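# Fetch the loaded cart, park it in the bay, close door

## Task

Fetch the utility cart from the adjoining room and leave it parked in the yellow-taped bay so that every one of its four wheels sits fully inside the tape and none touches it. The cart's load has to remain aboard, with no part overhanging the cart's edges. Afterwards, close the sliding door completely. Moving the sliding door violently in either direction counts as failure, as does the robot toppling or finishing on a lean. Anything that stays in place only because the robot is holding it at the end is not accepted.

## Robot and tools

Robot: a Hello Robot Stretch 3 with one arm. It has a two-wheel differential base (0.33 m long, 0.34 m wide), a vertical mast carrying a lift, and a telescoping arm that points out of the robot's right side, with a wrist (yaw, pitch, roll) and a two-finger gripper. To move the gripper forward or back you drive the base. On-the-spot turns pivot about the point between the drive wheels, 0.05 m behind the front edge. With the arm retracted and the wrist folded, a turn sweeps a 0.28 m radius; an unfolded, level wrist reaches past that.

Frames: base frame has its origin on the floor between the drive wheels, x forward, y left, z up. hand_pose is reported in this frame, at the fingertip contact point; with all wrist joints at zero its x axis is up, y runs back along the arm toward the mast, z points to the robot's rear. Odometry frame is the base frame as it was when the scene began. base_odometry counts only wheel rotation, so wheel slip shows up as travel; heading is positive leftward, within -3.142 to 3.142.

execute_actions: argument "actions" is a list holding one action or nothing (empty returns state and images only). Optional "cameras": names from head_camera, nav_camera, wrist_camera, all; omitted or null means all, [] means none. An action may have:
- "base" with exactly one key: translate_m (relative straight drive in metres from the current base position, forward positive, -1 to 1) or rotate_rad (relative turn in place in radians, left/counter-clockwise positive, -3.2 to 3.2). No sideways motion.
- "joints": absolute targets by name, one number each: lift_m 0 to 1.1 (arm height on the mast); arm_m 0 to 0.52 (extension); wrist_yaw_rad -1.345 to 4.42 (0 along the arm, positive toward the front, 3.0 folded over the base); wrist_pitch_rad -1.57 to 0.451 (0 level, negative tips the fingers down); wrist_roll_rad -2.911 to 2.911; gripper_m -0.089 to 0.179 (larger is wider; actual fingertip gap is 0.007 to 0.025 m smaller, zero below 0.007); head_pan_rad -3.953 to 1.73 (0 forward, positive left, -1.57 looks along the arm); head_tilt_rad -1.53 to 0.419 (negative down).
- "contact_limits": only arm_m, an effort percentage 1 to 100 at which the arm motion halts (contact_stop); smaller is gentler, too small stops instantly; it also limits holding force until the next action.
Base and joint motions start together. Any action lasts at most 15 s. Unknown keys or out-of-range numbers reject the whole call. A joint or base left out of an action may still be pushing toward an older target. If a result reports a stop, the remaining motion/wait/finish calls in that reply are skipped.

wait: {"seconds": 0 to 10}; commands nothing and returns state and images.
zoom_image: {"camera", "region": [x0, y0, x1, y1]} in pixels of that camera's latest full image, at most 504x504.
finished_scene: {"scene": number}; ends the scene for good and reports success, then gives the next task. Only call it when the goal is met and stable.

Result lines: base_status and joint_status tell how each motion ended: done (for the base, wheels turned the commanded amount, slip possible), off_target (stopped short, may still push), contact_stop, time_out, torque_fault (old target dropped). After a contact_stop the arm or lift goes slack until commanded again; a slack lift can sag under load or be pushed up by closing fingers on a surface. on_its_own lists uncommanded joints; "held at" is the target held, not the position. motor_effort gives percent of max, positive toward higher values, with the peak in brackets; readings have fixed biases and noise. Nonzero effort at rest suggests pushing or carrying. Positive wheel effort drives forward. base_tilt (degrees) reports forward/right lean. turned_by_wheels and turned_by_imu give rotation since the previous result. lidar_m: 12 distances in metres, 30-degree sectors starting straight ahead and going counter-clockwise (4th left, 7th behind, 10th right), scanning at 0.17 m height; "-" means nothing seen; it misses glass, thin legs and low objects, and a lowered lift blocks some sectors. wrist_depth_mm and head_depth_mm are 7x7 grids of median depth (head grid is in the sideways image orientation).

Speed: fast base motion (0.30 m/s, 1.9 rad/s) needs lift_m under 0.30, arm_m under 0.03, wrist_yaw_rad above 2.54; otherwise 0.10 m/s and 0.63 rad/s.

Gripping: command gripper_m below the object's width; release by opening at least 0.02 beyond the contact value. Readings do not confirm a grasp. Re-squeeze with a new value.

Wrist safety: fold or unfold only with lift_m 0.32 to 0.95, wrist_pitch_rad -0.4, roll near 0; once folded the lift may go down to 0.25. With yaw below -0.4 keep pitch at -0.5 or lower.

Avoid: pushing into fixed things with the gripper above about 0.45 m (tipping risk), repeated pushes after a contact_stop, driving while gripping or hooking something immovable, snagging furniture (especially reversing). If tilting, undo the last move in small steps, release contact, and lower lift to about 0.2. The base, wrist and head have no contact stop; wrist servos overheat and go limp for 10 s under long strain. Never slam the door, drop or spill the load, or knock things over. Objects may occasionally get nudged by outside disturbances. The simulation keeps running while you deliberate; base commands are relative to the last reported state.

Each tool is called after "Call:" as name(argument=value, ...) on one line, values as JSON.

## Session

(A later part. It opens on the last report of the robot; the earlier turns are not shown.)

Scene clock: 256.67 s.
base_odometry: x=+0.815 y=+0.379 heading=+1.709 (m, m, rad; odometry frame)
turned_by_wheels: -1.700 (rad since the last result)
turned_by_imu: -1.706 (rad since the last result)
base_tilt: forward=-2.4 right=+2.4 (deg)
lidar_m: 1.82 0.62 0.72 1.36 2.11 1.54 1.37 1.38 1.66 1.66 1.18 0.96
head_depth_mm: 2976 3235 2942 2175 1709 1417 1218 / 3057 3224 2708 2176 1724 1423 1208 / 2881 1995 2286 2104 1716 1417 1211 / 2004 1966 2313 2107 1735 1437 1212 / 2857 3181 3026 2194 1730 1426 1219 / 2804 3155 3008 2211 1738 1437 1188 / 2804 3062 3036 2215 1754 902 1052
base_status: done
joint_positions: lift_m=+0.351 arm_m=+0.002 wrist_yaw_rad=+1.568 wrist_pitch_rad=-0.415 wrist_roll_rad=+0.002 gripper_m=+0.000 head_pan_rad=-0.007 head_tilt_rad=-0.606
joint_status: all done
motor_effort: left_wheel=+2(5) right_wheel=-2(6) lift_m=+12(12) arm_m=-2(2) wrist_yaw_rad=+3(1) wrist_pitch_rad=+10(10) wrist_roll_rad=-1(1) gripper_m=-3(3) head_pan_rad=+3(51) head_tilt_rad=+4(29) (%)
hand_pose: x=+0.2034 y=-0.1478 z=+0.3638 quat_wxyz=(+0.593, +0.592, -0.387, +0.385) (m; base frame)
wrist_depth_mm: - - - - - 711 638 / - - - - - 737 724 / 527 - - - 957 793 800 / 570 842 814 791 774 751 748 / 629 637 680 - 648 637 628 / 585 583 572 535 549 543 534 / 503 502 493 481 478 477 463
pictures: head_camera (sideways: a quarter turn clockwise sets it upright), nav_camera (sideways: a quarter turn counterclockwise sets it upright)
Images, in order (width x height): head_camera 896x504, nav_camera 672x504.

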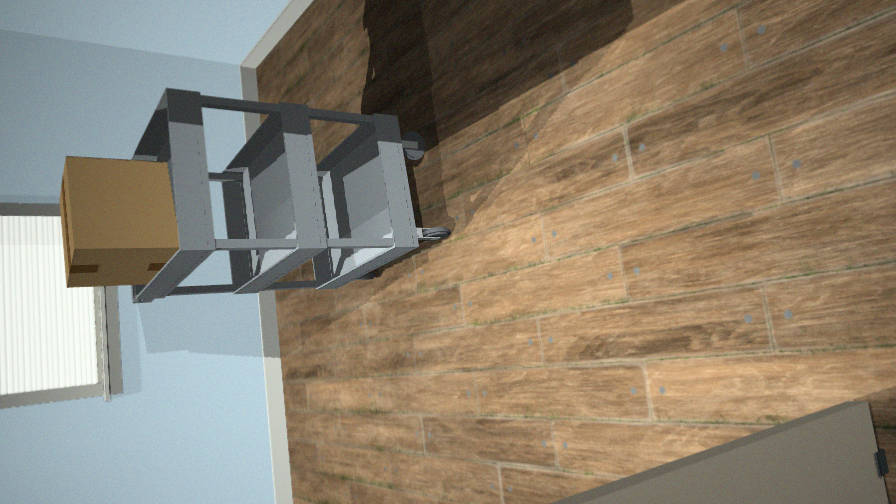

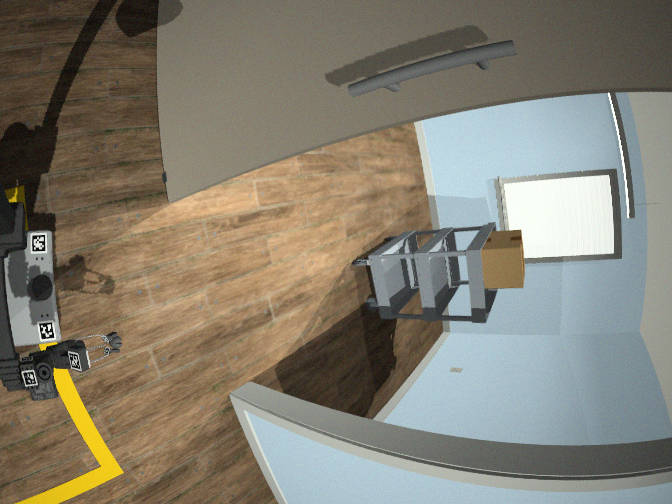

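Call:
execute_actions(actions=[{"joints":{"wrist_yaw_rad":3.0}}], cameras=[])

Call:
execute_actions(actions=[{"joints":{"lift_m":0.28}}], cameras=[])

Call:
execute_actions(actions=[{"base":{"translate_m":0.5}}], cameras=["head_camera"])

Scene clock: 265.37 s.
base_odometry: x=+0.815 y=+0.379 heading=+1.709 (m, m, rad; odometry frame)
turned_by_wheels: +0.000 (rad since the last result)
turned_by_imu: +0.001 (rad since the last result)
base_tilt: forward=-2.4 right=+2.4 (deg)
lidar_m: 1.82 0.62 0.72 1.36 2.11 1.54 1.37 1.38 1.67 1.66 1.17 0.96
head_depth_mm: 2975 3255 2954 2162 1719 1412 1207 / 3048 3157 2696 2175 1724 1424 1211 / 2841 2002 2285 2102 1727 1419 1220 / 1993 1942 2277 2127 1729 1422 1214 / 2881 3173 3020 2190 1736 1424 1212 / 2802 3068 2988 2207 1743 1428 1186 / 2801 3043 3035 2228 1741 901 1043
base_status: not commanded
joint_positions: lift_m=+0.351 arm_m=+0.002 wrist_yaw_rad=+2.998 wrist_pitch_rad=-0.415 wrist_roll_rad=+0.002 gripper_m=+0.000 head_pan_rad=-0.007 head_tilt_rad=-0.606
joint_status: all done
motor_effort: left_wheel=+2(2) right_wheel=-3(2) lift_m=+11(11) arm_m=-2(2) wrist_yaw_rad=+3(4) wrist_pitch_rad=+10(10) wrist_roll_rad=-1(1) gripper_m=-2(3) head_pan_rad=+5(4) head_tilt_rad=+4(4) (%)
hand_pose: x=+0.0109 y=+0.0754 z=+0.3638 quat_wxyz=(+0.195, +0.701, +0.096, +0.679) (m; base frame)
wrist_depth_mm: - - - - 981 694 527 / - - - - - 715 549 / - - - - 952 761 570 / 845 845 812 805 783 740 574 / 698 676 683 - 625 632 604 / 590 589 - 541 553 540 534 / 499 517 - - 478 468 470
pictures: none
No camera images: the call's "cameras" was empty. Leave "cameras" out to get every camera's image.

Scene clock: 266.83 s.
base_odometry: x=+0.815 y=+0.379 heading=+1.709 (m, m, rad; odometry frame)
turned_by_wheels: +0.000 (rad since the last result)
turned_by_imu: +0.000 (rad since the last result)
base_tilt: forward=-2.4 right=+2.4 (deg)
lidar_m: 1.82 0.62 0.72 1.36 2.12 1.54 1.37 1.38 1.67 1.66 1.17 0.96
head_depth_mm: 3004 3204 2967 2183 1727 1417 1207 / 3050 3280 2707 2180 1722 1427 1207 / 2838 1997 2270 2139 1717 1426 1213 / 1981 1945 2284 2106 1729 1416 1210 / 2895 3151 2984 2212 1737 1422 1217 / 2833 3149 3029 2200 1739 1434 1198 / 2746 3086 2992 2209 1753 899 1053
base_status: not commanded
joint_positions: lift_m=+0.281 arm_m=+0.002 wrist_yaw_rad=+2.998 wrist_pitch_rad=-0.416 wrist_roll_rad=+0.002 gripper_m=+0.000 head_pan_rad=-0.007 head_tilt_rad=-0.606
joint_status: all done
motor_effort: left_wheel=+2(2) right_wheel=-3(3) lift_m=+11(12) arm_m=-2(2) wrist_yaw_rad=+2(3) wrist_pitch_rad=+10(10) wrist_roll_rad=-1(1) gripper_m=-3(2) head_pan_rad=+6(4) head_tilt_rad=+3(3) (%)
hand_pose: x=+0.0108 y=+0.0753 z=+0.2937 quat_wxyz=(+0.196, +0.701, +0.096, +0.679) (m; base frame)
wrist_depth_mm: - - - - 978 679 530 / - - - - - 716 549 / 925 869 884 846 853 751 565 / 718 720 686 689 661 653 578 / 591 582 585 - 557 548 531 / 506 513 - - 468 457 464 / 447 - - - 409 408 402
pictures: none
No camera images: the call's "cameras" was empty. Leave "cameras" out to get every camera's image.

Scene clock: 270.23 s.
base_odometry: x=+0.746 y=+0.875 heading=+1.709 (m, m, rad; odometry frame)
turned_by_wheels: +0.000 (rad since the last result)
turned_by_imu: +0.000 (rad since the last result)
base_tilt: forward=-2.3 right=+2.4 (deg)
lidar_m: 1.32 2.91 0.30 0.29 2.21 2.08 1.87 1.87 1.75 1.56 0.63 1.48
head_depth_mm: 2625 2842 2804 2178 1721 1419 1205 / 2602 1697 1736 1864 1701 1425 1213 / 2494 1553 1813 1870 1730 1424 1211 / 2406 1482 1737 1861 1729 1441 1213 / 2482 2687 2830 2209 1742 1434 1218 / 2412 2668 2878 2225 1750 1427 1220 / 2370 2633 2838 2236 1733 1441 1219
base_status: done
joint_positions: lift_m=+0.281 arm_m=+0.002 wrist_yaw_rad=+2.999 wrist_pitch_rad=-0.416 wrist_roll_rad=+0.002 gripper_m=+0.000 head_pan_rad=-0.007 head_tilt_rad=-0.605
joint_status: not commanded
motor_effort: left_wheel=+2(9) right_wheel=-3(6) lift_m=+12(11) arm_m=-2(2) wrist_yaw_rad=+1(2) wrist_pitch_rad=+10(10) wrist_roll_rad=-1(1) gripper_m=-4(3) head_pan_rad=+4(6) head_tilt_rad=+3(4) (%)
hand_pose: x=+0.0107 y=+0.0754 z=+0.2937 quat_wxyz=(+0.195, +0.701, +0.096, +0.679) (m; base frame)
wrist_depth_mm: - - - 335 412 - - / - - - 377 461 - - / 951 891 915 422 506 801 803 / 730 715 682 490 595 653 635 / 597 592 581 - 551 545 526 / 502 507 - - 472 464 462 / 445 - - - 407 406 400
pictures: head_camera (sideways: a quarter turn clockwise sets it upright)
Images, in order (width x height): head_camera 896x504.

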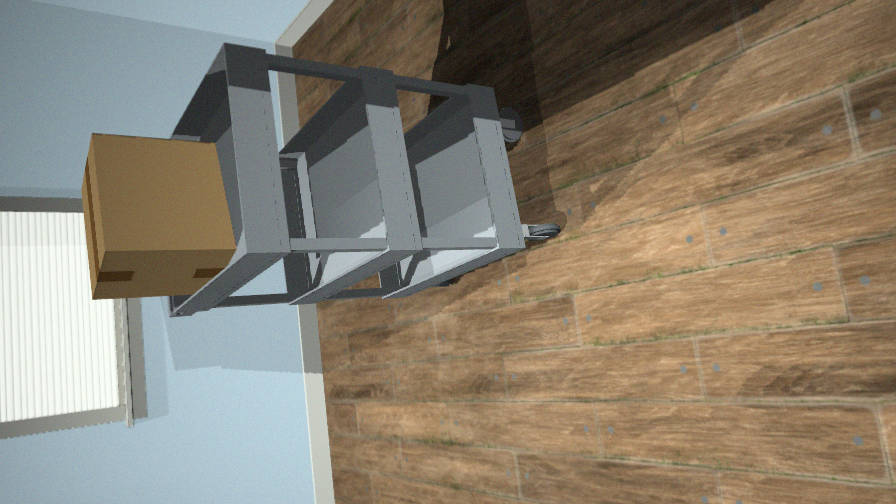

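Call:
execute_actions(actions=[{"base":{"translate_m":0.93},"joints":{"head_tilt_rad":-1.0,"head_pan_rad":-0.2}}], cameras=[])

Call:
execute_actions(actions=[{"joints":{"lift_m":0.35,"arm_m":0.09}}], cameras=[])

Call:
execute_actions(actions=[{"joints":{"wrist_yaw_rad":1.4,"gripper_m":0.15}}], cameras=[])

Call:
execute_actions(actions=[{"joints":{"wrist_roll_rad":1.57,"wrist_pitch_rad":-0.12,"lift_m":0.1}}], cameras=["head_camera","wrist_camera"])

Scene clock: 280.93 s.
base_odometry: x=+0.617 y=+1.796 heading=+1.709 (m, m, rad; odometry frame)
turned_by_wheels: +0.000 (rad since the last result)
turned_by_imu: +0.000 (rad since the last result)
base_tilt: forward=-2.4 right=+2.4 (deg)
lidar_m: 0.39 2.00 2.41 2.38 1.14 0.82 2.78 0.78 0.76 1.38 1.39 0.44
head_depth_mm: 1960 726 808 1410 1330 1202 1089 / 832 748 655 978 1289 1203 1122 / 769 752 630 948 1237 1206 1120 / 693 748 649 932 1169 1213 1113 / 634 723 651 709 1288 1204 1111 / 595 715 696 1466 1351 1217 1104 / 691 1039 1738 1523 1344 1213 1114
base_status: done
joint_positions: lift_m=+0.281 arm_m=+0.002 wrist_yaw_rad=+2.999 wrist_pitch_rad=-0.416 wrist_roll_rad=+0.002 gripper_m=+0.000 head_pan_rad=-0.193 head_tilt_rad=-0.988
joint_status: all done
motor_effort: left_wheel=+2(7) right_wheel=-3(4) lift_m=+11(11) arm_m=-2(3) wrist_yaw_rad=+1(2) wrist_pitch_rad=+10(10) wrist_roll_rad=-1(1) gripper_m=-2(3) head_pan_rad=-3(26) head_tilt_rad=-7(39) (%)
hand_pose: x=+0.0107 y=+0.0754 z=+0.2937 quat_wxyz=(+0.195, +0.701, +0.096, +0.679) (m; base frame)
wrist_depth_mm: - - - - - - - / - - - - - - - / 921 878 896 856 841 822 785 / 718 714 700 681 664 648 637 / 591 582 579 - 550 542 539 / 496 508 - - 473 462 453 / 442 - - - 409 405 403
pictures: none
No camera images: the call's "cameras" was empty. Leave "cameras" out to get every camera's image.

Scene clock: 282.80 s.
base_odometry: x=+0.617 y=+1.796 heading=+1.709 (m, m, rad; odometry frame)
turned_by_wheels: +0.000 (rad since the last result)
turned_by_imu: +0.000 (rad since the last result)
base_tilt: forward=-2.3 right=+2.4 (deg)
lidar_m: 0.39 2.00 2.41 2.39 1.14 0.83 2.78 0.78 0.76 1.38 1.39 0.44
head_depth_mm: 1944 729 805 1417 1336 1201 1118 / 834 748 655 979 1294 1201 1108 / 768 752 630 951 1235 1205 1124 / 691 747 651 939 1171 1209 1111 / 635 724 652 705 1286 1212 1124 / 597 716 694 1461 1348 1213 1107 / 692 1045 1736 1523 1350 1221 1110
base_status: not commanded
joint_positions: lift_m=+0.349 arm_m=+0.090 wrist_yaw_rad=+2.999 wrist_pitch_rad=-0.416 wrist_roll_rad=+0.002 gripper_m=+0.000 head_pan_rad=-0.193 head_tilt_rad=-0.988
joint_status: all done
motor_effort: left_wheel=+2(2) right_wheel=-3(4) lift_m=+30(30) arm_m=+4(3) wrist_yaw_rad=+1(1) wrist_pitch_rad=+10(10) wrist_roll_rad=-1(1) gripper_m=-3(3) head_pan_rad=-4(4) head_tilt_rad=-7(7) (%)
hand_pose: x=+0.0107 y=-0.0123 z=+0.3626 quat_wxyz=(+0.195, +0.701, +0.096, +0.679) (m; base frame)
wrist_depth_mm: - - - - - - - / - - - - - - - / - - - - 975 948 917 / 861 839 819 796 770 769 731 / 673 678 666 - 629 636 629 / 583 604 - - 547 541 531 / 504 - - - 471 473 469
pictures: none
No camera images: the call's "cameras" was empty. Leave "cameras" out to get every camera's image.

Scene clock: 284.80 s.
base_odometry: x=+0.617 y=+1.796 heading=+1.709 (m, m, rad; odometry frame)
turned_by_wheels: +0.000 (rad since the last result)
turned_by_imu: +0.000 (rad since the last result)
base_tilt: forward=-2.3 right=+2.4 (deg)
lidar_m: 0.39 2.00 2.41 2.38 1.15 0.82 2.78 0.78 0.76 1.38 1.39 0.44
head_depth_mm: 1938 727 810 1415 1328 1199 1078 / 833 750 654 976 1287 1201 1105 / 768 753 631 944 1237 1205 1117 / 692 747 651 930 1172 1204 1111 / 632 722 651 705 1291 1215 1119 / 596 711 695 1472 1350 1210 1103 / 692 1039 1737 1532 1352 1220 1107
base_status: not commanded
joint_positions: lift_m=+0.349 arm_m=+0.090 wrist_yaw_rad=+1.402 wrist_pitch_rad=-0.416 wrist_roll_rad=+0.002 gripper_m=+0.150 head_pan_rad=-0.193 head_tilt_rad=-0.988
joint_status: all done
motor_effort: left_wheel=+2(2) right_wheel=-3(3) lift_m=+30(30) arm_m=+4(3) wrist_yaw_rad=-3(2) wrist_pitch_rad=+10(10) wrist_roll_rad=-1(1) gripper_m=+0(95) head_pan_rad=-3(4) head_tilt_rad=-7(7) (%)
hand_pose: x=+0.2001 y=-0.2726 z=+0.3626 quat_wxyz=(+0.623, +0.558, -0.435, +0.334) (m; base frame)
wrist_depth_mm: - - - - - - 988 / - 879 895 - - - 954 / - 720 721 658 - 949 920 / 359 577 555 493 756 757 739 / 396 401 480 639 635 643 620 / 565 - 572 554 552 527 539 / 515 489 493 484 473 468 464
pictures: none
No camera images: the call's "cameras" was empty. Leave "cameras" out to get every camera's image.

Scene clock: 287.90 s.
base_odometry: x=+0.617 y=+1.796 heading=+1.709 (m, m, rad; odometry frame)
turned_by_wheels: +0.000 (rad since the last result)
turned_by_imu: +0.000 (rad since the last result)
base_tilt: forward=-2.3 right=+2.4 (deg)
lidar_m: 0.39 2.00 2.41 2.38 1.14 0.82 2.78 0.78 0.76 1.38 1.41 0.44
head_depth_mm: 1951 730 808 1419 1336 1195 1115 / 832 750 654 981 1299 1201 1104 / 770 751 632 947 1236 1205 1119 / 690 748 650 933 1171 1209 1118 / 631 724 652 708 1283 1213 1113 / 597 716 696 1469 1346 1218 1104 / 692 1042 1722 1515 1366 1222 1103
base_status: not commanded
joint_positions: lift_m=+0.101 arm_m=+0.090 wrist_yaw_rad=+1.402 wrist_pitch_rad=-0.141 wrist_roll_rad=+1.569 gripper_m=+0.150 head_pan_rad=-0.193 head_tilt_rad=-0.988
joint_status: all done
motor_effort: left_wheel=+2(2) right_wheel=-3(3) lift_m=+11(26) arm_m=+4(3) wrist_yaw_rad=-2(3) wrist_pitch_rad=+13(14) wrist_roll_rad=+0(1) gripper_m=+0(1) head_pan_rad=-4(3) head_tilt_rad=-7(7) (%)
hand_pose: x=+0.2253 y=-0.2768 z=+0.1791 quat_wxyz=(+0.047, +0.643, -0.762, -0.053) (m; base frame)
wrist_depth_mm: - - - - 473 281 201 / - - - - 482 287 203 / 405 442 449 440 479 289 206 / 389 577 - 417 480 291 208 / 373 501 - 400 520 337 208 / 365 - - 390 528 339 195 / 348 544 - 371 528 305 225
pictures: head_camera (sideways: a quarter turn clockwise sets it upright), wrist_camera
Images, in order (width x height): head_camera 896x504, wrist_camera 644x364.

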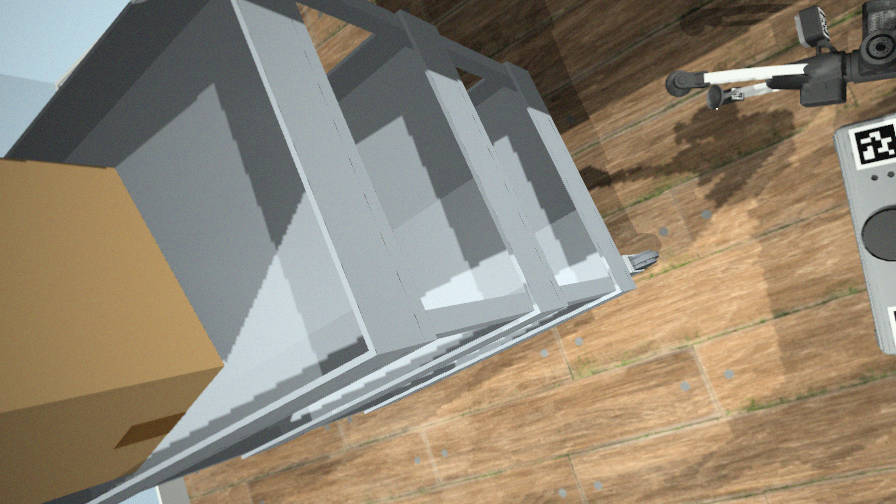

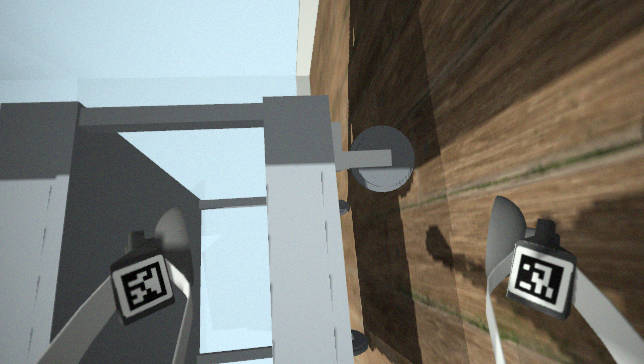

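Call:
execute_actions(actions=[{"base":{"translate_m":0.14},"joints":{"wrist_yaw_rad":1.65,"arm_m":0.10}}], cameras=["head_camera","wrist_camera"])

Scene clock: 298.17 s.
base_odometry: x=+0.598 y=+1.934 heading=+1.709 (m, m, rad; odometry frame)
turned_by_wheels: +0.000 (rad since the last result)
turned_by_imu: +0.000 (rad since the last result)
base_tilt: forward=-2.3 right=+2.4 (deg)
lidar_m: 0.25 1.87 2.24 2.41 1.39 0.95 2.91 0.87 0.93 1.36 0.50 0.28
head_depth_mm: 1961 710 642 814 1274 1204 1113 / 771 739 643 586 883 1209 1096 / 593 706 646 568 857 1169 1123 / 539 639 651 572 821 1118 1111 / 493 577 640 572 768 1215 1118 / 462 560 654 1288 1345 1216 1111 / 519 681 1661 1522 1351 1219 1106
base_status: done
joint_positions: lift_m=+0.101 arm_m=+0.100 wrist_yaw_rad=+1.648 wrist_pitch_rad=-0.141 wrist_roll_rad=+1.569 gripper_m=+0.150 head_pan_rad=-0.193 head_tilt_rad=-0.988
joint_status: all done
motor_effort: left_wheel=+2(6) right_wheel=-4(4) lift_m=+11(11) arm_m=+3(5) wrist_yaw_rad=+3(1) wrist_pitch_rad=+13(13) wrist_roll_rad=+0(0) gripper_m=+0(1) head_pan_rad=-5(4) head_tilt_rad=-7(7) (%)
hand_pose: x=+0.2282 y=-0.2253 z=+0.1791 quat_wxyz=(+0.053, +0.732, -0.677, -0.047) (m; base frame)
wrist_depth_mm: - - - 255 304 279 201 / 369 - - 254 311 288 204 / 365 583 - 251 488 289 205 / 360 573 - 253 498 291 206 / 362 501 - 251 501 335 208 / 345 - - 250 472 343 194 / 320 546 - 249 487 302 222
pictures: head_camera (sideways: a quarter turn clockwise sets it upright), wrist_camera
Images, in order (width x height): head_camera 896x504, wrist_camera 644x364.

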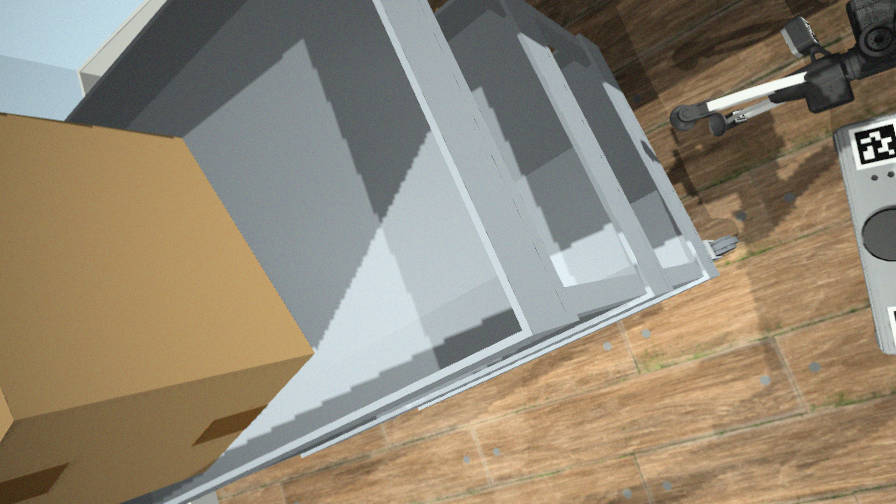

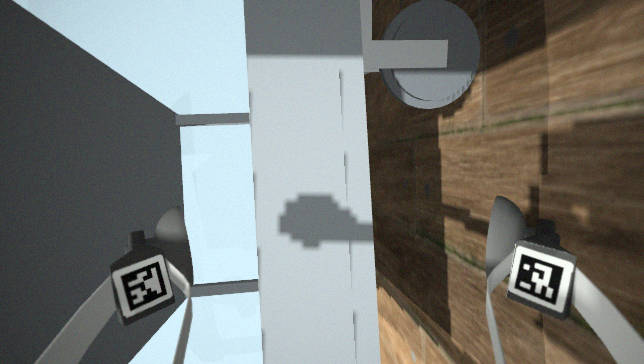

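Call:
execute_actions(actions=[{"base":{"rotate_rad":0.2},"joints":{"arm_m":0.155,"wrist_yaw_rad":1.66}}], cameras=["head_camera","wrist_camera"])

Scene clock: 305.30 s.
base_odometry: x=+0.598 y=+1.934 heading=+1.909 (m, m, rad; odometry frame)
turned_by_wheels: +0.200 (rad since the last result)
turned_by_imu: +0.201 (rad since the last result)
base_tilt: forward=-2.4 right=+2.3 (deg)
lidar_m: 0.25 1.93 2.50 2.41 1.09 0.95 2.91 0.86 1.09 1.36 0.37 0.26
head_depth_mm: 563 696 644 564 863 1193 1079 / 525 643 644 566 844 1167 1101 / 492 592 648 567 818 1152 1117 / 473 567 637 569 710 1169 1114 / 558 692 679 1434 1348 1215 1110 / 1630 1925 1720 1515 1349 1215 1109 / 1695 1931 1738 1514 1349 1217 1112
base_status: done
joint_positions: lift_m=+0.101 arm_m=+0.155 wrist_yaw_rad=+1.659 wrist_pitch_rad=-0.141 wrist_roll_rad=+1.569 gripper_m=+0.150 head_pan_rad=-0.193 head_tilt_rad=-0.988
joint_status: all done
motor_effort: left_wheel=-2(6) right_wheel=+2(5) lift_m=+11(12) arm_m=+4(5) wrist_yaw_rad=+2(6) wrist_pitch_rad=+13(13) wrist_roll_rad=+0(0) gripper_m=+0(0) head_pan_rad=-4(5) head_tilt_rad=-7(7) (%)
hand_pose: x=+0.2280 y=-0.2777 z=+0.1792 quat_wxyz=(+0.053, +0.736, -0.674, -0.047) (m; base frame)
wrist_depth_mm: 377 - - 182 222 237 200 / 376 596 703 188 255 257 203 / 366 585 - 193 411 287 205 / 362 578 - 198 418 292 207 / 359 499 - 204 428 337 209 / 343 - - 212 431 340 195 / 322 - - 219 437 303 224
pictures: head_camera (sideways: a quarter turn clockwise sets it upright), wrist_camera
Images, in order (width x height): head_camera 896x504, wrist_camera 644x364.

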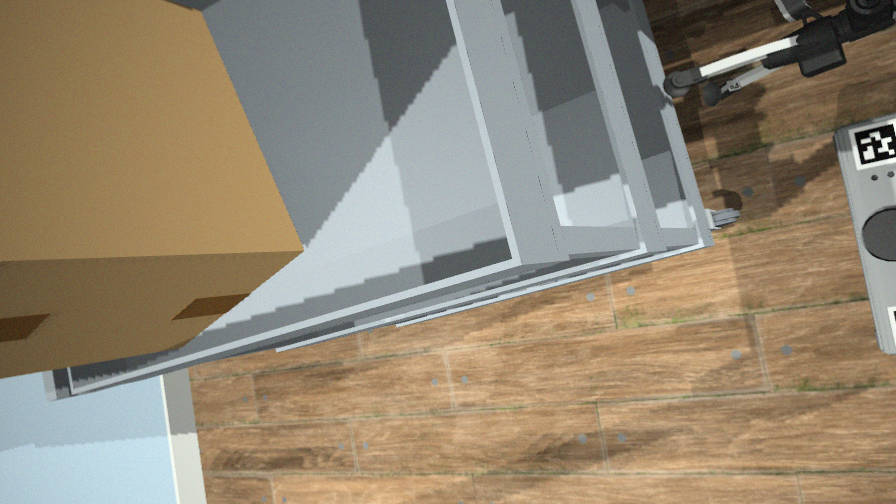

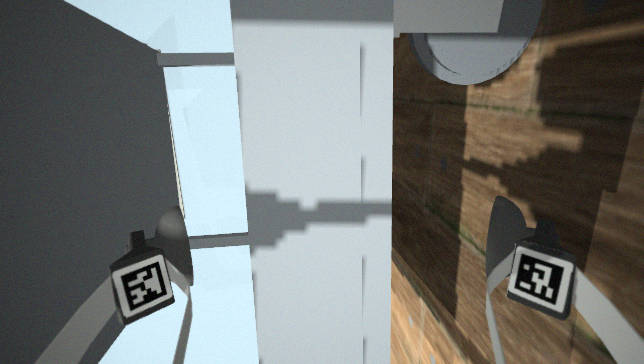

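Call:
execute_actions(actions=[{"base":{"translate_m":0.085}}], cameras=["wrist_camera"])

Scene clock: 314.47 s.
base_odometry: x=+0.570 y=+2.015 heading=+1.909 (m, m, rad; odometry frame)
turned_by_wheels: +0.000 (rad since the last result)
turned_by_imu: +0.000 (rad since the last result)
base_tilt: forward=-2.4 right=+2.4 (deg)
lidar_m: 0.16 1.84 2.51 2.41 1.21 1.02 2.99 0.94 1.22 1.36 0.24 0.17
head_depth_mm: 456 566 641 565 512 1071 1077 / 424 518 620 566 505 793 1102 / 408 478 600 568 507 770 1110 / 409 484 608 570 516 1084 1115 / 488 614 664 1438 1344 1210 1119 / 1558 1861 1724 1522 1348 1207 1109 / 1596 1907 1733 1524 1351 1217 1107
base_status: done
joint_positions: lift_m=+0.101 arm_m=+0.155 wrist_yaw_rad=+1.659 wrist_pitch_rad=-0.141 wrist_roll_rad=+1.569 gripper_m=+0.150 head_pan_rad=-0.193 head_tilt_rad=-0.988
joint_status: not commanded
motor_effort: left_wheel=-2(2) right_wheel=+2(5) lift_m=+11(11) arm_m=+4(3) wrist_yaw_rad=+2(2) wrist_pitch_rad=+13(13) wrist_roll_rad=+0(0) gripper_m=+1(1) head_pan_rad=-3(5) head_tilt_rad=-7(7) (%)
hand_pose: x=+0.2280 y=-0.2777 z=+0.1792 quat_wxyz=(+0.053, +0.736, -0.674, -0.047) (m; base frame)
wrist_depth_mm: 373 - 100 103 106 158 162 / 373 595 103 106 110 242 187 / 364 586 106 109 113 274 205 / 363 581 110 112 116 274 206 / 360 497 114 116 120 337 208 / 347 - 118 120 124 340 193 / 325 - 121 123 129 302 222
pictures: wrist_camera
Images, in order (width x height): wrist_camera 644x364.

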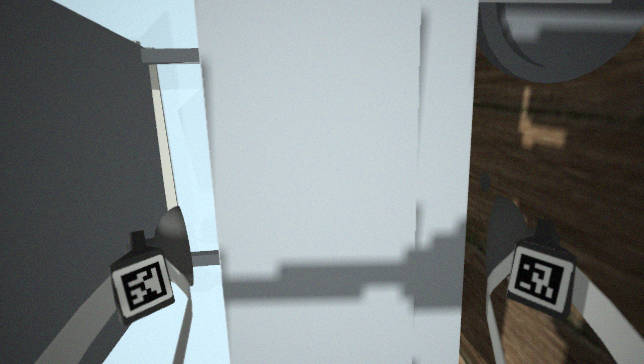

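Call:
execute_actions(actions=[{"joints":{"gripper_m":0.04,"head_pan_rad":-0.6,"head_tilt_rad":-1.1}}], cameras=["head_camera","wrist_camera"])

Scene clock: 317.73 s.
base_odometry: x=+0.570 y=+2.015 heading=+1.909 (m, m, rad; odometry frame)
turned_by_wheels: +0.000 (rad since the last result)
turned_by_imu: +0.000 (rad since the last result)
base_tilt: forward=-2.4 right=+2.4 (deg)
lidar_m: 0.16 1.84 2.50 2.41 1.21 1.02 2.99 0.94 1.22 1.36 0.24 0.17
head_depth_mm: 1659 624 587 881 1279 1201 1076 / 1764 649 588 555 1255 1162 - / 713 661 591 537 837 1196 - / 582 654 592 535 760 1153 - / 508 599 595 538 507 1187 1113 / 450 521 586 546 1287 1193 1102 / 405 472 584 1376 1316 1192 1102
base_status: not commanded
joint_positions: lift_m=+0.101 arm_m=+0.155 wrist_yaw_rad=+1.659 wrist_pitch_rad=-0.141 wrist_roll_rad=+1.572 gripper_m=+0.042 head_pan_rad=-0.593 head_tilt_rad=-1.086
joint_status: all done
motor_effort: left_wheel=-3(3) right_wheel=+9(8) lift_m=+11(11) arm_m=+4(4) wrist_yaw_rad=+1(2) wrist_pitch_rad=+13(13) wrist_roll_rad=-1(1) gripper_m=-40(100) head_pan_rad=-5(34) head_tilt_rad=-8(22) (%)
hand_pose: x=+0.2279 y=-0.2776 z=+0.1792 quat_wxyz=(+0.052, +0.736, -0.673, -0.048) (m; base frame)
wrist_depth_mm: 377 - 101 103 107 159 163 / 367 594 104 106 110 245 187 / 370 576 107 110 113 273 204 / 359 572 110 113 117 277 207 / 355 537 113 116 120 262 208 / 351 465 117 121 125 - 211 / 343 - 122 124 129 304 204
pictures: head_camera (sideways: a quarter turn clockwise sets it upright), wrist_camera
Images, in order (width x height): head_camera 896x504, wrist_camera 644x364.

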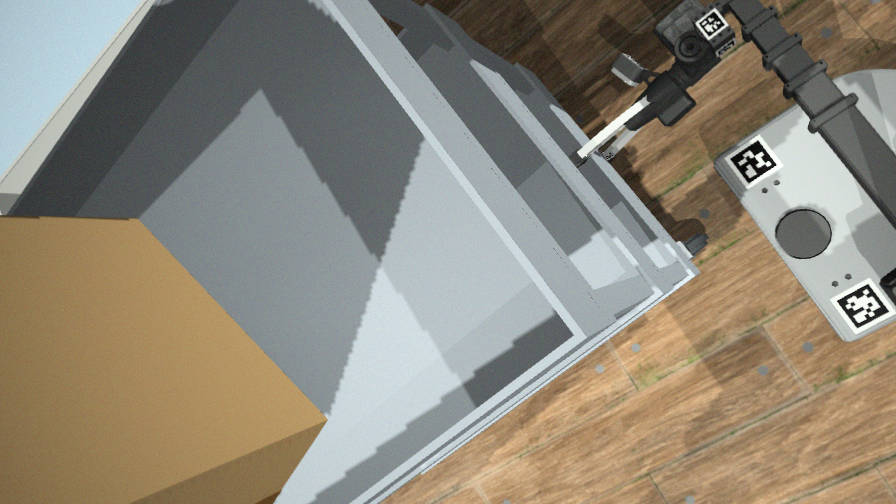

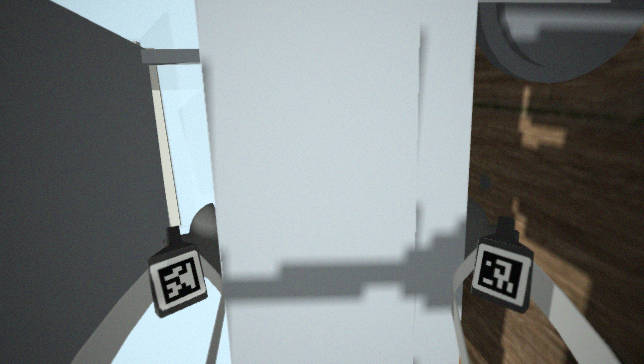

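Call:
execute_actions(actions=[{"base":{"rotate_rad":-0.22},"joints":{"arm_m":0.105,"wrist_yaw_rad":1.75},"contact_limits":{"arm_m":40}}], cameras=["head_camera","wrist_camera"])

Scene clock: 333.40 s.
base_odometry: x=+0.570 y=+2.015 heading=+1.689 (m, m, rad; odometry frame)
turned_by_wheels: -0.220 (rad since the last result)
turned_by_imu: -0.217 (rad since the last result)
base_tilt: forward=-2.4 right=+2.4 (deg)
lidar_m: 0.15 1.77 2.12 2.41 1.59 1.02 1.11 0.94 1.02 1.36 0.27 0.16
head_depth_mm: 1438 1568 605 1403 1281 1187 1074 / 1586 625 588 870 1281 1165 - / 1718 638 590 541 1060 1195 - / 1789 662 592 534 788 1156 - / 686 654 595 537 490 879 1107 / 519 591 596 539 490 1180 1099 / 455 508 573 540 511 1197 1115
base_status: done
joint_positions: lift_m=+0.100 arm_m=+0.105 wrist_yaw_rad=+1.726 wrist_pitch_rad=-0.138 wrist_roll_rad=+1.578 gripper_m=+0.077 head_pan_rad=-0.593 head_tilt_rad=-1.087
joint_status: wrist_yaw_rad off_target (ended at +1.726, target +1.750); the others done
on_its_own: gripper_m is held at +0.077, not at your +0.040, by its stall guard, which is not easing now; wrist_yaw_rad is at rest, and its effort (+31) is outside its rest range (-12 to +12)
motor_effort: left_wheel=+1(11) right_wheel=-8(35) lift_m=+17(17) arm_m=-5(6) wrist_yaw_rad=+31(49) wrist_pitch_rad=+11(13) wrist_roll_rad=-3(3) gripper_m=-17(22) head_pan_rad=-5(5) head_tilt_rad=-8(8) (%)
contact_limits: arm_m 40 (drawing in: default 24, maximum 40; extending or still: default 35, maximum 56)
hand_pose: x=+0.2261 y=-0.2117 z=+0.1794 quat_wxyz=(+0.051, +0.758, -0.649, -0.048) (m; base frame)
wrist_depth_mm: 430 - 125 127 132 248 200 / 370 640 126 130 134 283 203 / 362 582 130 132 135 291 205 / 359 570 131 134 138 289 207 / 356 555 133 135 140 266 210 / 352 494 135 138 142 286 210 / 346 - - 141 146 308 204
pictures: head_camera (sideways: a quarter turn clockwise sets it upright), wrist_camera
Images, in order (width x height): head_camera 896x504, wrist_camera 644x364.

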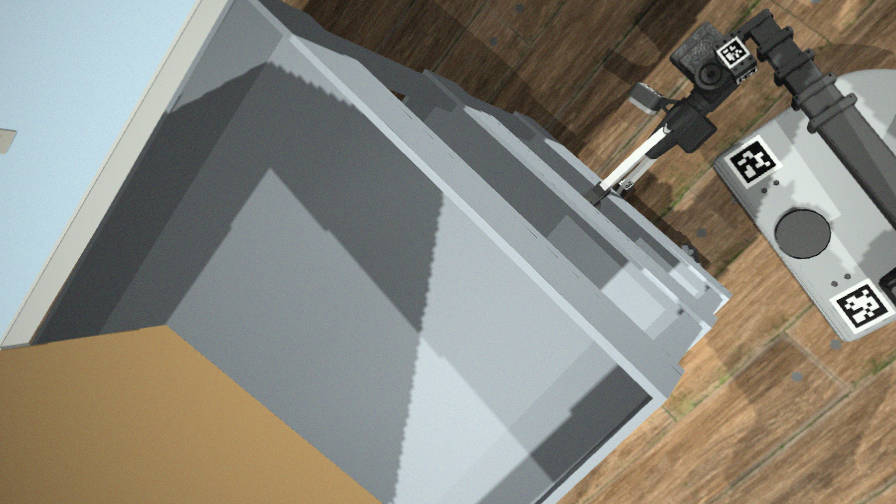

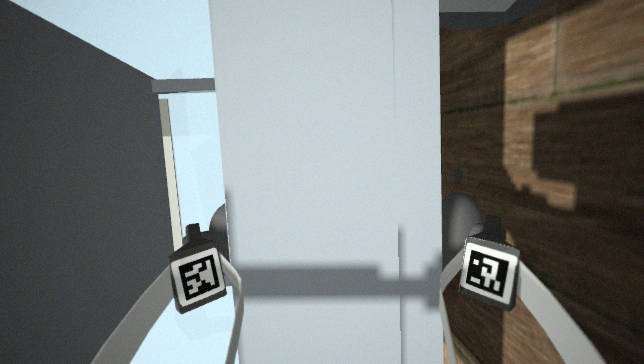

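Call:
execute_actions(actions=[{"base":{"translate_m":-0.15},"joints":{"wrist_yaw_rad":1.65,"gripper_m":0.05}}], cameras=["head_camera","wrist_camera"])

Scene clock: 337.53 s.
base_odometry: x=+0.588 y=+1.866 heading=+1.690 (m, m, rad; odometry frame)
turned_by_wheels: +0.001 (rad since the last result)
turned_by_imu: +0.002 (rad since the last result)
base_tilt: forward=-2.4 right=+2.4 (deg)
lidar_m: 0.18 1.92 2.29 2.38 1.31 0.88 0.99 0.82 0.83 1.39 0.28 0.19
head_depth_mm: 1477 617 597 1368 1287 1188 1077 / 1602 628 587 866 1274 1170 - / 1649 659 589 548 1107 1203 - / 704 660 592 534 817 1175 - / 562 644 594 536 508 1151 1119 / 497 575 597 538 497 1199 1104 / 447 508 579 541 1269 1203 1112
base_status: done
joint_positions: lift_m=+0.100 arm_m=+0.105 wrist_yaw_rad=+1.664 wrist_pitch_rad=-0.137 wrist_roll_rad=+1.580 gripper_m=+0.058 head_pan_rad=-0.593 head_tilt_rad=-1.087
joint_status: gripper_m off_target (ended at +0.058, target +0.050); the others done
on_its_own: gripper_m is held at +0.057, not at your +0.050, by its stall guard, which is not easing now; wrist_yaw_rad is at rest, and its effort (-18) is outside its rest range (-12 to +12)
motor_effort: left_wheel=+5(7) right_wheel=-11(32) lift_m=+17(17) arm_m=+2(2) wrist_yaw_rad=-18(48) wrist_pitch_rad=+11(11) wrist_roll_rad=-4(5) gripper_m=-26(100) head_pan_rad=-3(4) head_tilt_rad=-8(8) (%)
hand_pose: x=+0.2280 y=-0.2265 z=+0.1797 quat_wxyz=(+0.048, +0.737, -0.672, -0.049) (m; base frame)
wrist_depth_mm: 376 - 119 121 124 279 199 / 374 596 122 124 128 284 202 / 368 578 126 128 133 288 205 / 362 560 131 133 137 293 207 / 358 548 134 137 141 268 210 / 354 496 139 142 146 - 212 / 346 - - 147 152 309 205
pictures: head_camera (sideways: a quarter turn clockwise sets it upright), wrist_camera
Images, in order (width x height): head_camera 896x504, wrist_camera 644x364.

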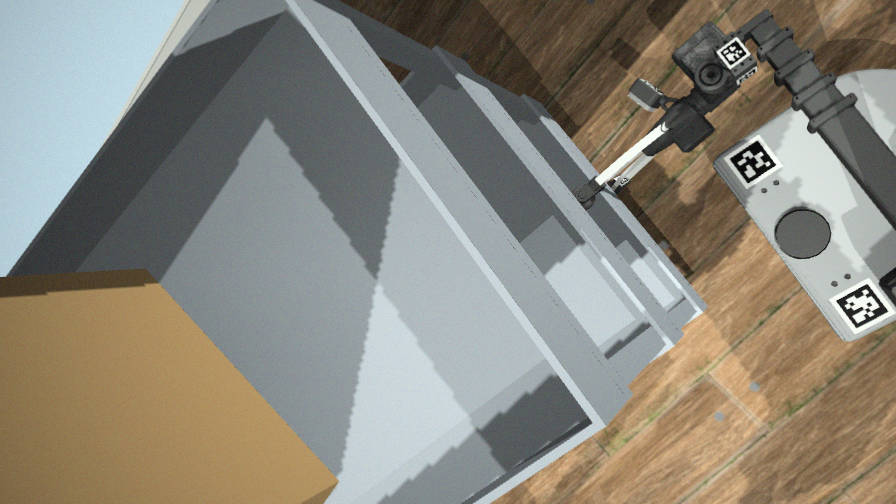

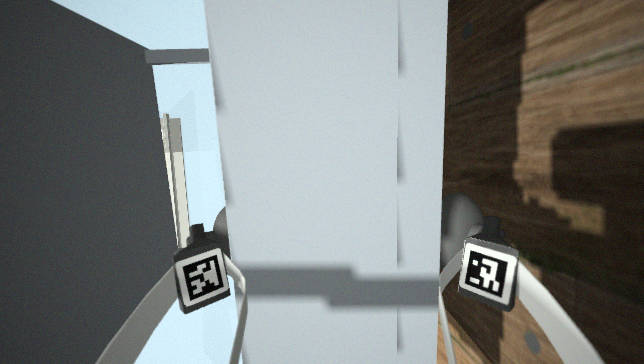

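Follows. Continue.

Call:
execute_actions(actions=[{"base":{"translate_m":-0.3},"joints":{"head_pan_rad":-0.4,"head_tilt_rad":-1.0}}], cameras=["head_camera","wrist_camera","nav_camera"])

Scene clock: 342.77 s.
base_odometry: x=+0.623 y=+1.568 heading=+1.690 (m, m, rad; odometry frame)
turned_by_wheels: +0.000 (rad since the last result)
turned_by_imu: +0.002 (rad since the last result)
base_tilt: forward=-2.3 right=+2.4 (deg)
lidar_m: 0.27 2.21 2.62 2.32 0.77 0.62 2.56 2.57 0.65 0.92 0.30 0.27
head_depth_mm: 545 668 634 560 845 1183 1120 / 523 633 635 561 837 1165 1093 / 505 606 641 564 825 1170 1117 / 486 580 640 565 833 1156 1116 / 499 664 644 566 721 1193 1099 / 2192 1884 1644 587 1328 1210 1107 / 2111 1990 1706 1496 1342 1210 1107
base_status: done
joint_positions: lift_m=+0.100 arm_m=+0.105 wrist_yaw_rad=+1.633 wrist_pitch_rad=-0.139 wrist_roll_rad=+1.566 gripper_m=+0.061 head_pan_rad=-0.407 head_tilt_rad=-1.001
joint_status: all done
on_its_own: gripper_m is held at +0.060, not at your +0.050, by its stall guard, which is not easing now; wrist_yaw_rad is at rest, and its effort (+22) is outside its rest range (-12 to +12)
motor_effort: left_wheel=+2(4) right_wheel=-7(27) lift_m=+17(17) arm_m=+2(1) wrist_yaw_rad=+22(22) wrist_pitch_rad=+12(12) wrist_roll_rad=+1(4) gripper_m=-24(27) head_pan_rad=+5(25) head_tilt_rad=+1(13) (%)
hand_pose: x=+0.2285 y=-0.2342 z=+0.1792 quat_wxyz=(+0.053, +0.727, -0.683, -0.046) (m; base frame)
wrist_depth_mm: 378 610 89 91 94 241 201 / 374 594 96 98 102 256 203 / 365 589 106 108 112 272 205 / 363 571 118 119 124 291 206 / 363 - 130 133 137 266 208 / 354 - 146 150 158 285 210 / 351 - - 171 191 304 203
pictures: head_camera (sideways: a quarter turn clockwise sets it upright), nav_camera (sideways: a quarter turn counterclockwise sets it upright), wrist_camera
Images, in order (width x height): head_camera 896x504, nav_camera 672x504, wrist_camera 644x364.

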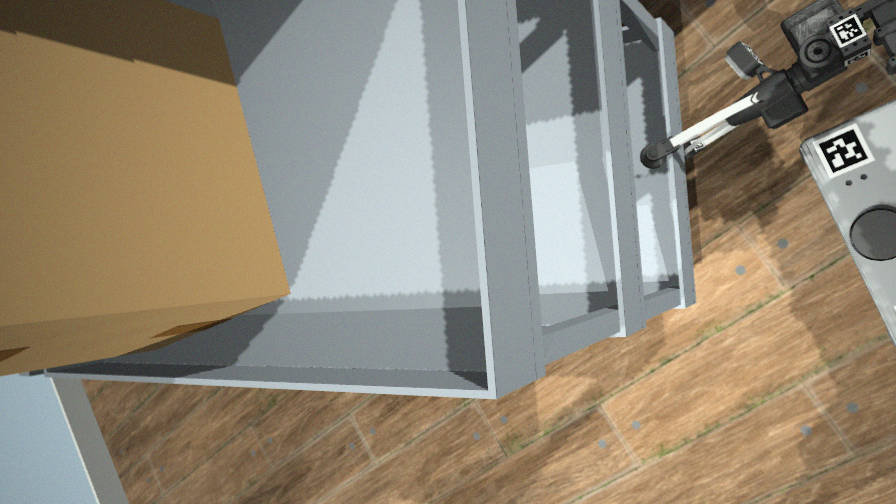

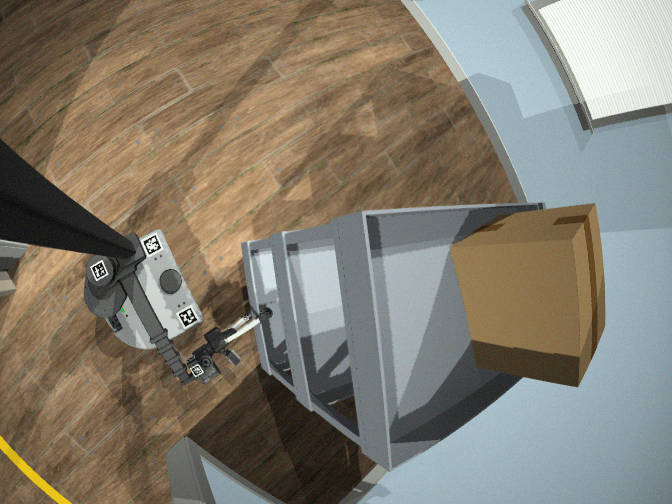

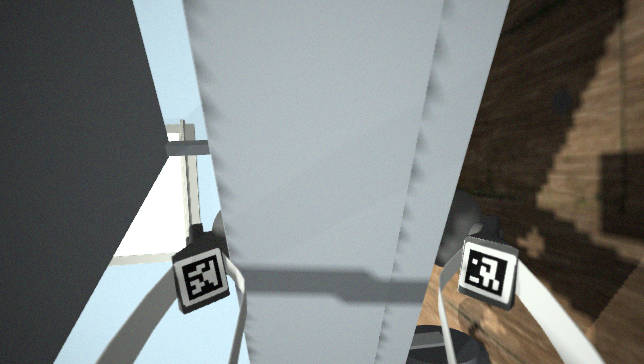

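Call:
execute_actions(actions=[{"base":{"translate_m":-0.25},"joints":{"gripper_m":0.045}}], cameras=["head_camera","wrist_camera","nav_camera"])

Scene clock: 366.80 s.
base_odometry: x=+0.653 y=+1.320 heading=+1.690 (m, m, rad; odometry frame)
turned_by_wheels: +0.000 (rad since the last result)
turned_by_imu: +0.002 (rad since the last result)
base_tilt: forward=-2.4 right=+2.4 (deg)
lidar_m: 0.34 2.46 2.54 2.26 0.46 0.46 2.31 2.31 0.62 0.42 0.32 0.31
head_depth_mm: 526 628 633 559 833 1105 1120 / 524 629 638 569 847 1150 1091 / 550 644 638 559 865 1182 1124 / 2288 725 641 585 875 1190 1116 / 2328 1970 630 595 1304 1204 1102 / 2311 1975 1687 1498 1340 1217 1107 / 2230 1997 1697 1508 1349 1212 1110
base_status: done
joint_positions: lift_m=+0.100 arm_m=+0.105 wrist_yaw_rad=+1.546 wrist_pitch_rad=-0.141 wrist_roll_rad=+1.558 gripper_m=+0.060 head_pan_rad=-0.407 head_tilt_rad=-1.001
joint_status: gripper_m off_target (ended at +0.060, target +0.045)
on_its_own: wrist_yaw_rad is held at +1.546, not at your +1.650, by its stall guard, which is not easing now; gripper_m is held at +0.059, not at your +0.045, by its stall guard, which is not easing now
motor_effort: left_wheel=+3(4) right_wheel=-7(24) lift_m=+17(17) arm_m=+0(2) wrist_yaw_rad=-1(50) wrist_pitch_rad=+13(13) wrist_roll_rad=+4(4) gripper_m=-24(92) head_pan_rad=+4(5) head_tilt_rad=+0(0) (%)
hand_pose: x=+0.2288 y=-0.2561 z=+0.1788 quat_wxyz=(+0.054, +0.697, -0.714, -0.046) (m; base frame)
wrist_depth_mm: 377 512 71 73 75 78 200 / 373 580 79 82 84 88 202 / 371 585 90 93 97 245 204 / 363 - 106 108 112 274 206 / 359 - 124 128 133 263 208 / 354 - 156 158 175 282 208 / - - - 207 334 302 201
pictures: head_camera (sideways: a quarter turn clockwise sets it upright), nav_camera (sideways: a quarter turn counterclockwise sets it upright), wrist_camera
Images, in order (width x height): head_camera 896x504, nav_camera 672x504, wrist_camera 644x364.

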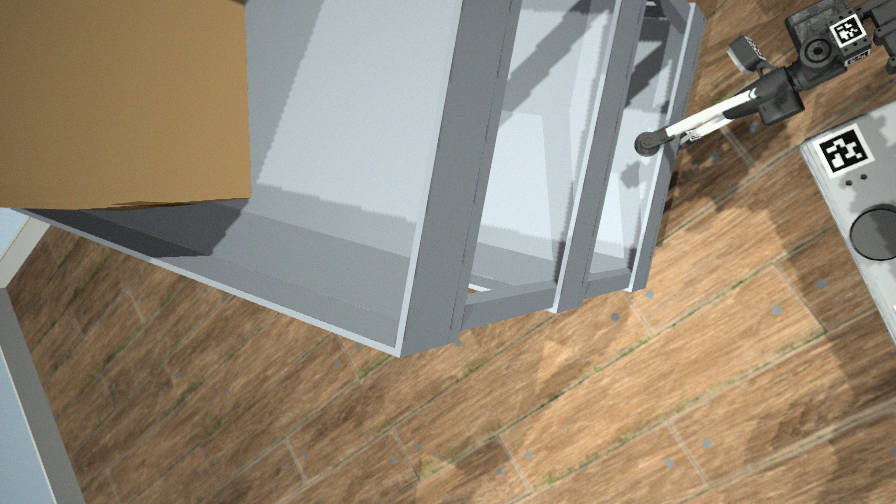

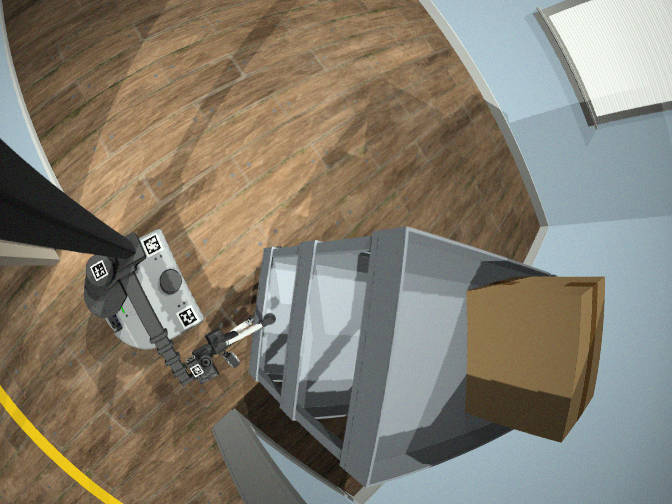

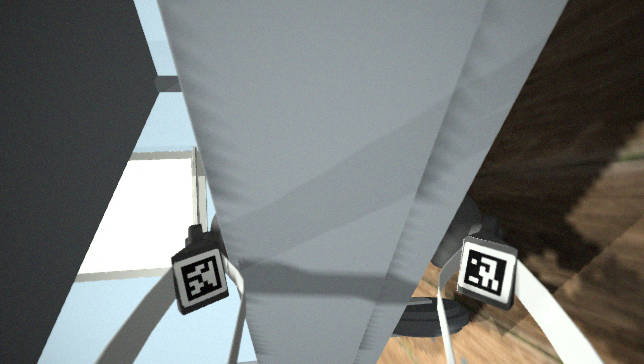

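Call:
execute_actions(actions=[{"base":{"translate_m":0.3},"joints":{"wrist_yaw_rad":1.57}}], cameras=["head_camera","wrist_camera"])

Scene clock: 397.20 s.
base_odometry: x=+0.618 y=+1.617 heading=+1.689 (m, m, rad; odometry frame)
turned_by_wheels: -0.001 (rad since the last result)
turned_by_imu: -0.002 (rad since the last result)
base_tilt: forward=-2.3 right=+2.4 (deg)
lidar_m: 2.16 2.16 2.58 2.32 0.86 0.66 2.61 2.62 0.67 0.35 0.33 0.35
head_depth_mm: 1611 701 636 533 831 1040 1120 / 1856 703 638 567 850 1100 1090 / 2131 1952 626 904 1121 1201 1126 / 2269 1967 1589 1436 1294 1207 1112 / 2218 1969 1705 1499 1346 1214 1102 / 2154 1977 1691 1511 1343 1213 1106 / 2040 1984 1714 1508 1349 1213 1114
base_status: done
joint_positions: lift_m=+0.100 arm_m=+0.105 wrist_yaw_rad=+1.476 wrist_pitch_rad=-0.138 wrist_roll_rad=+1.549 gripper_m=+0.066 head_pan_rad=-0.407 head_tilt_rad=-1.001
joint_status: wrist_yaw_rad off_target (ended at +1.476, target +1.570)
on_its_own: gripper_m is held at +0.065, not at your +0.045, by its stall guard, which is not easing now; right_wheel is at rest, and its effort (+22) is outside its rest range (-18 to +18); wrist_yaw_rad is at rest, and its effort (+100) is outside its rest range (-12 to +12)
motor_effort: left_wheel=-11(11) right_wheel=+22(24) lift_m=+17(17) arm_m=+5(5) wrist_yaw_rad=+100(100) wrist_pitch_rad=+11(14) wrist_roll_rad=+8(13) gripper_m=-21(25) head_pan_rad=+4(5) head_tilt_rad=+1(1) (%)
hand_pose: x=+0.2279 y=-0.2734 z=+0.1794 quat_wxyz=(+0.055, +0.672, -0.738, -0.044) (m; base frame)
wrist_depth_mm: - - - - - - - / - - - - - - - / 345 - - - - 48 48 / 366 - 52 54 57 61 65 / 362 - 80 88 96 105 208 / 320 - 318 238 303 279 209 / - - - - 520 301 202
pictures: head_camera (sideways: a quarter turn clockwise sets it upright), wrist_camera
Images, in order (width x height): head_camera 896x504, wrist_camera 644x364.

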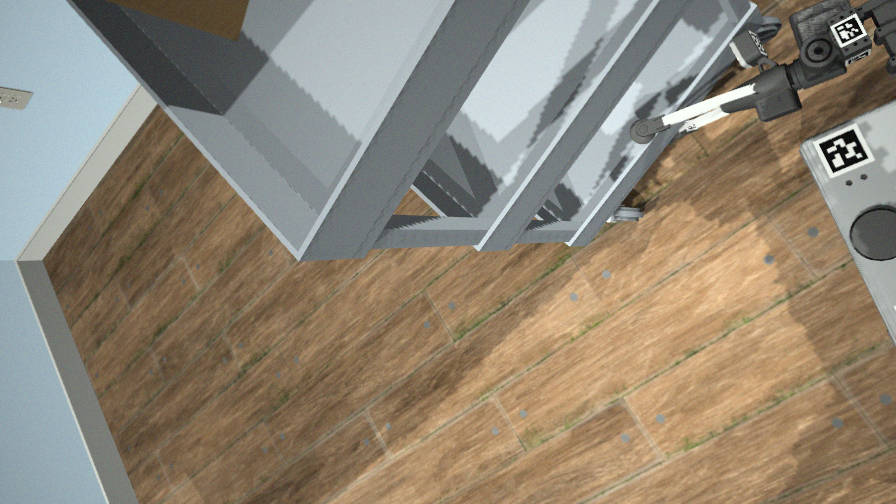

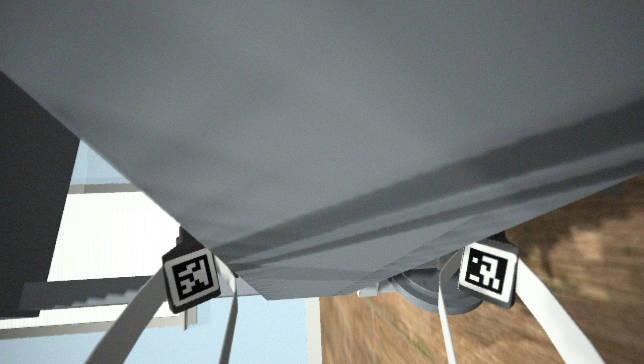

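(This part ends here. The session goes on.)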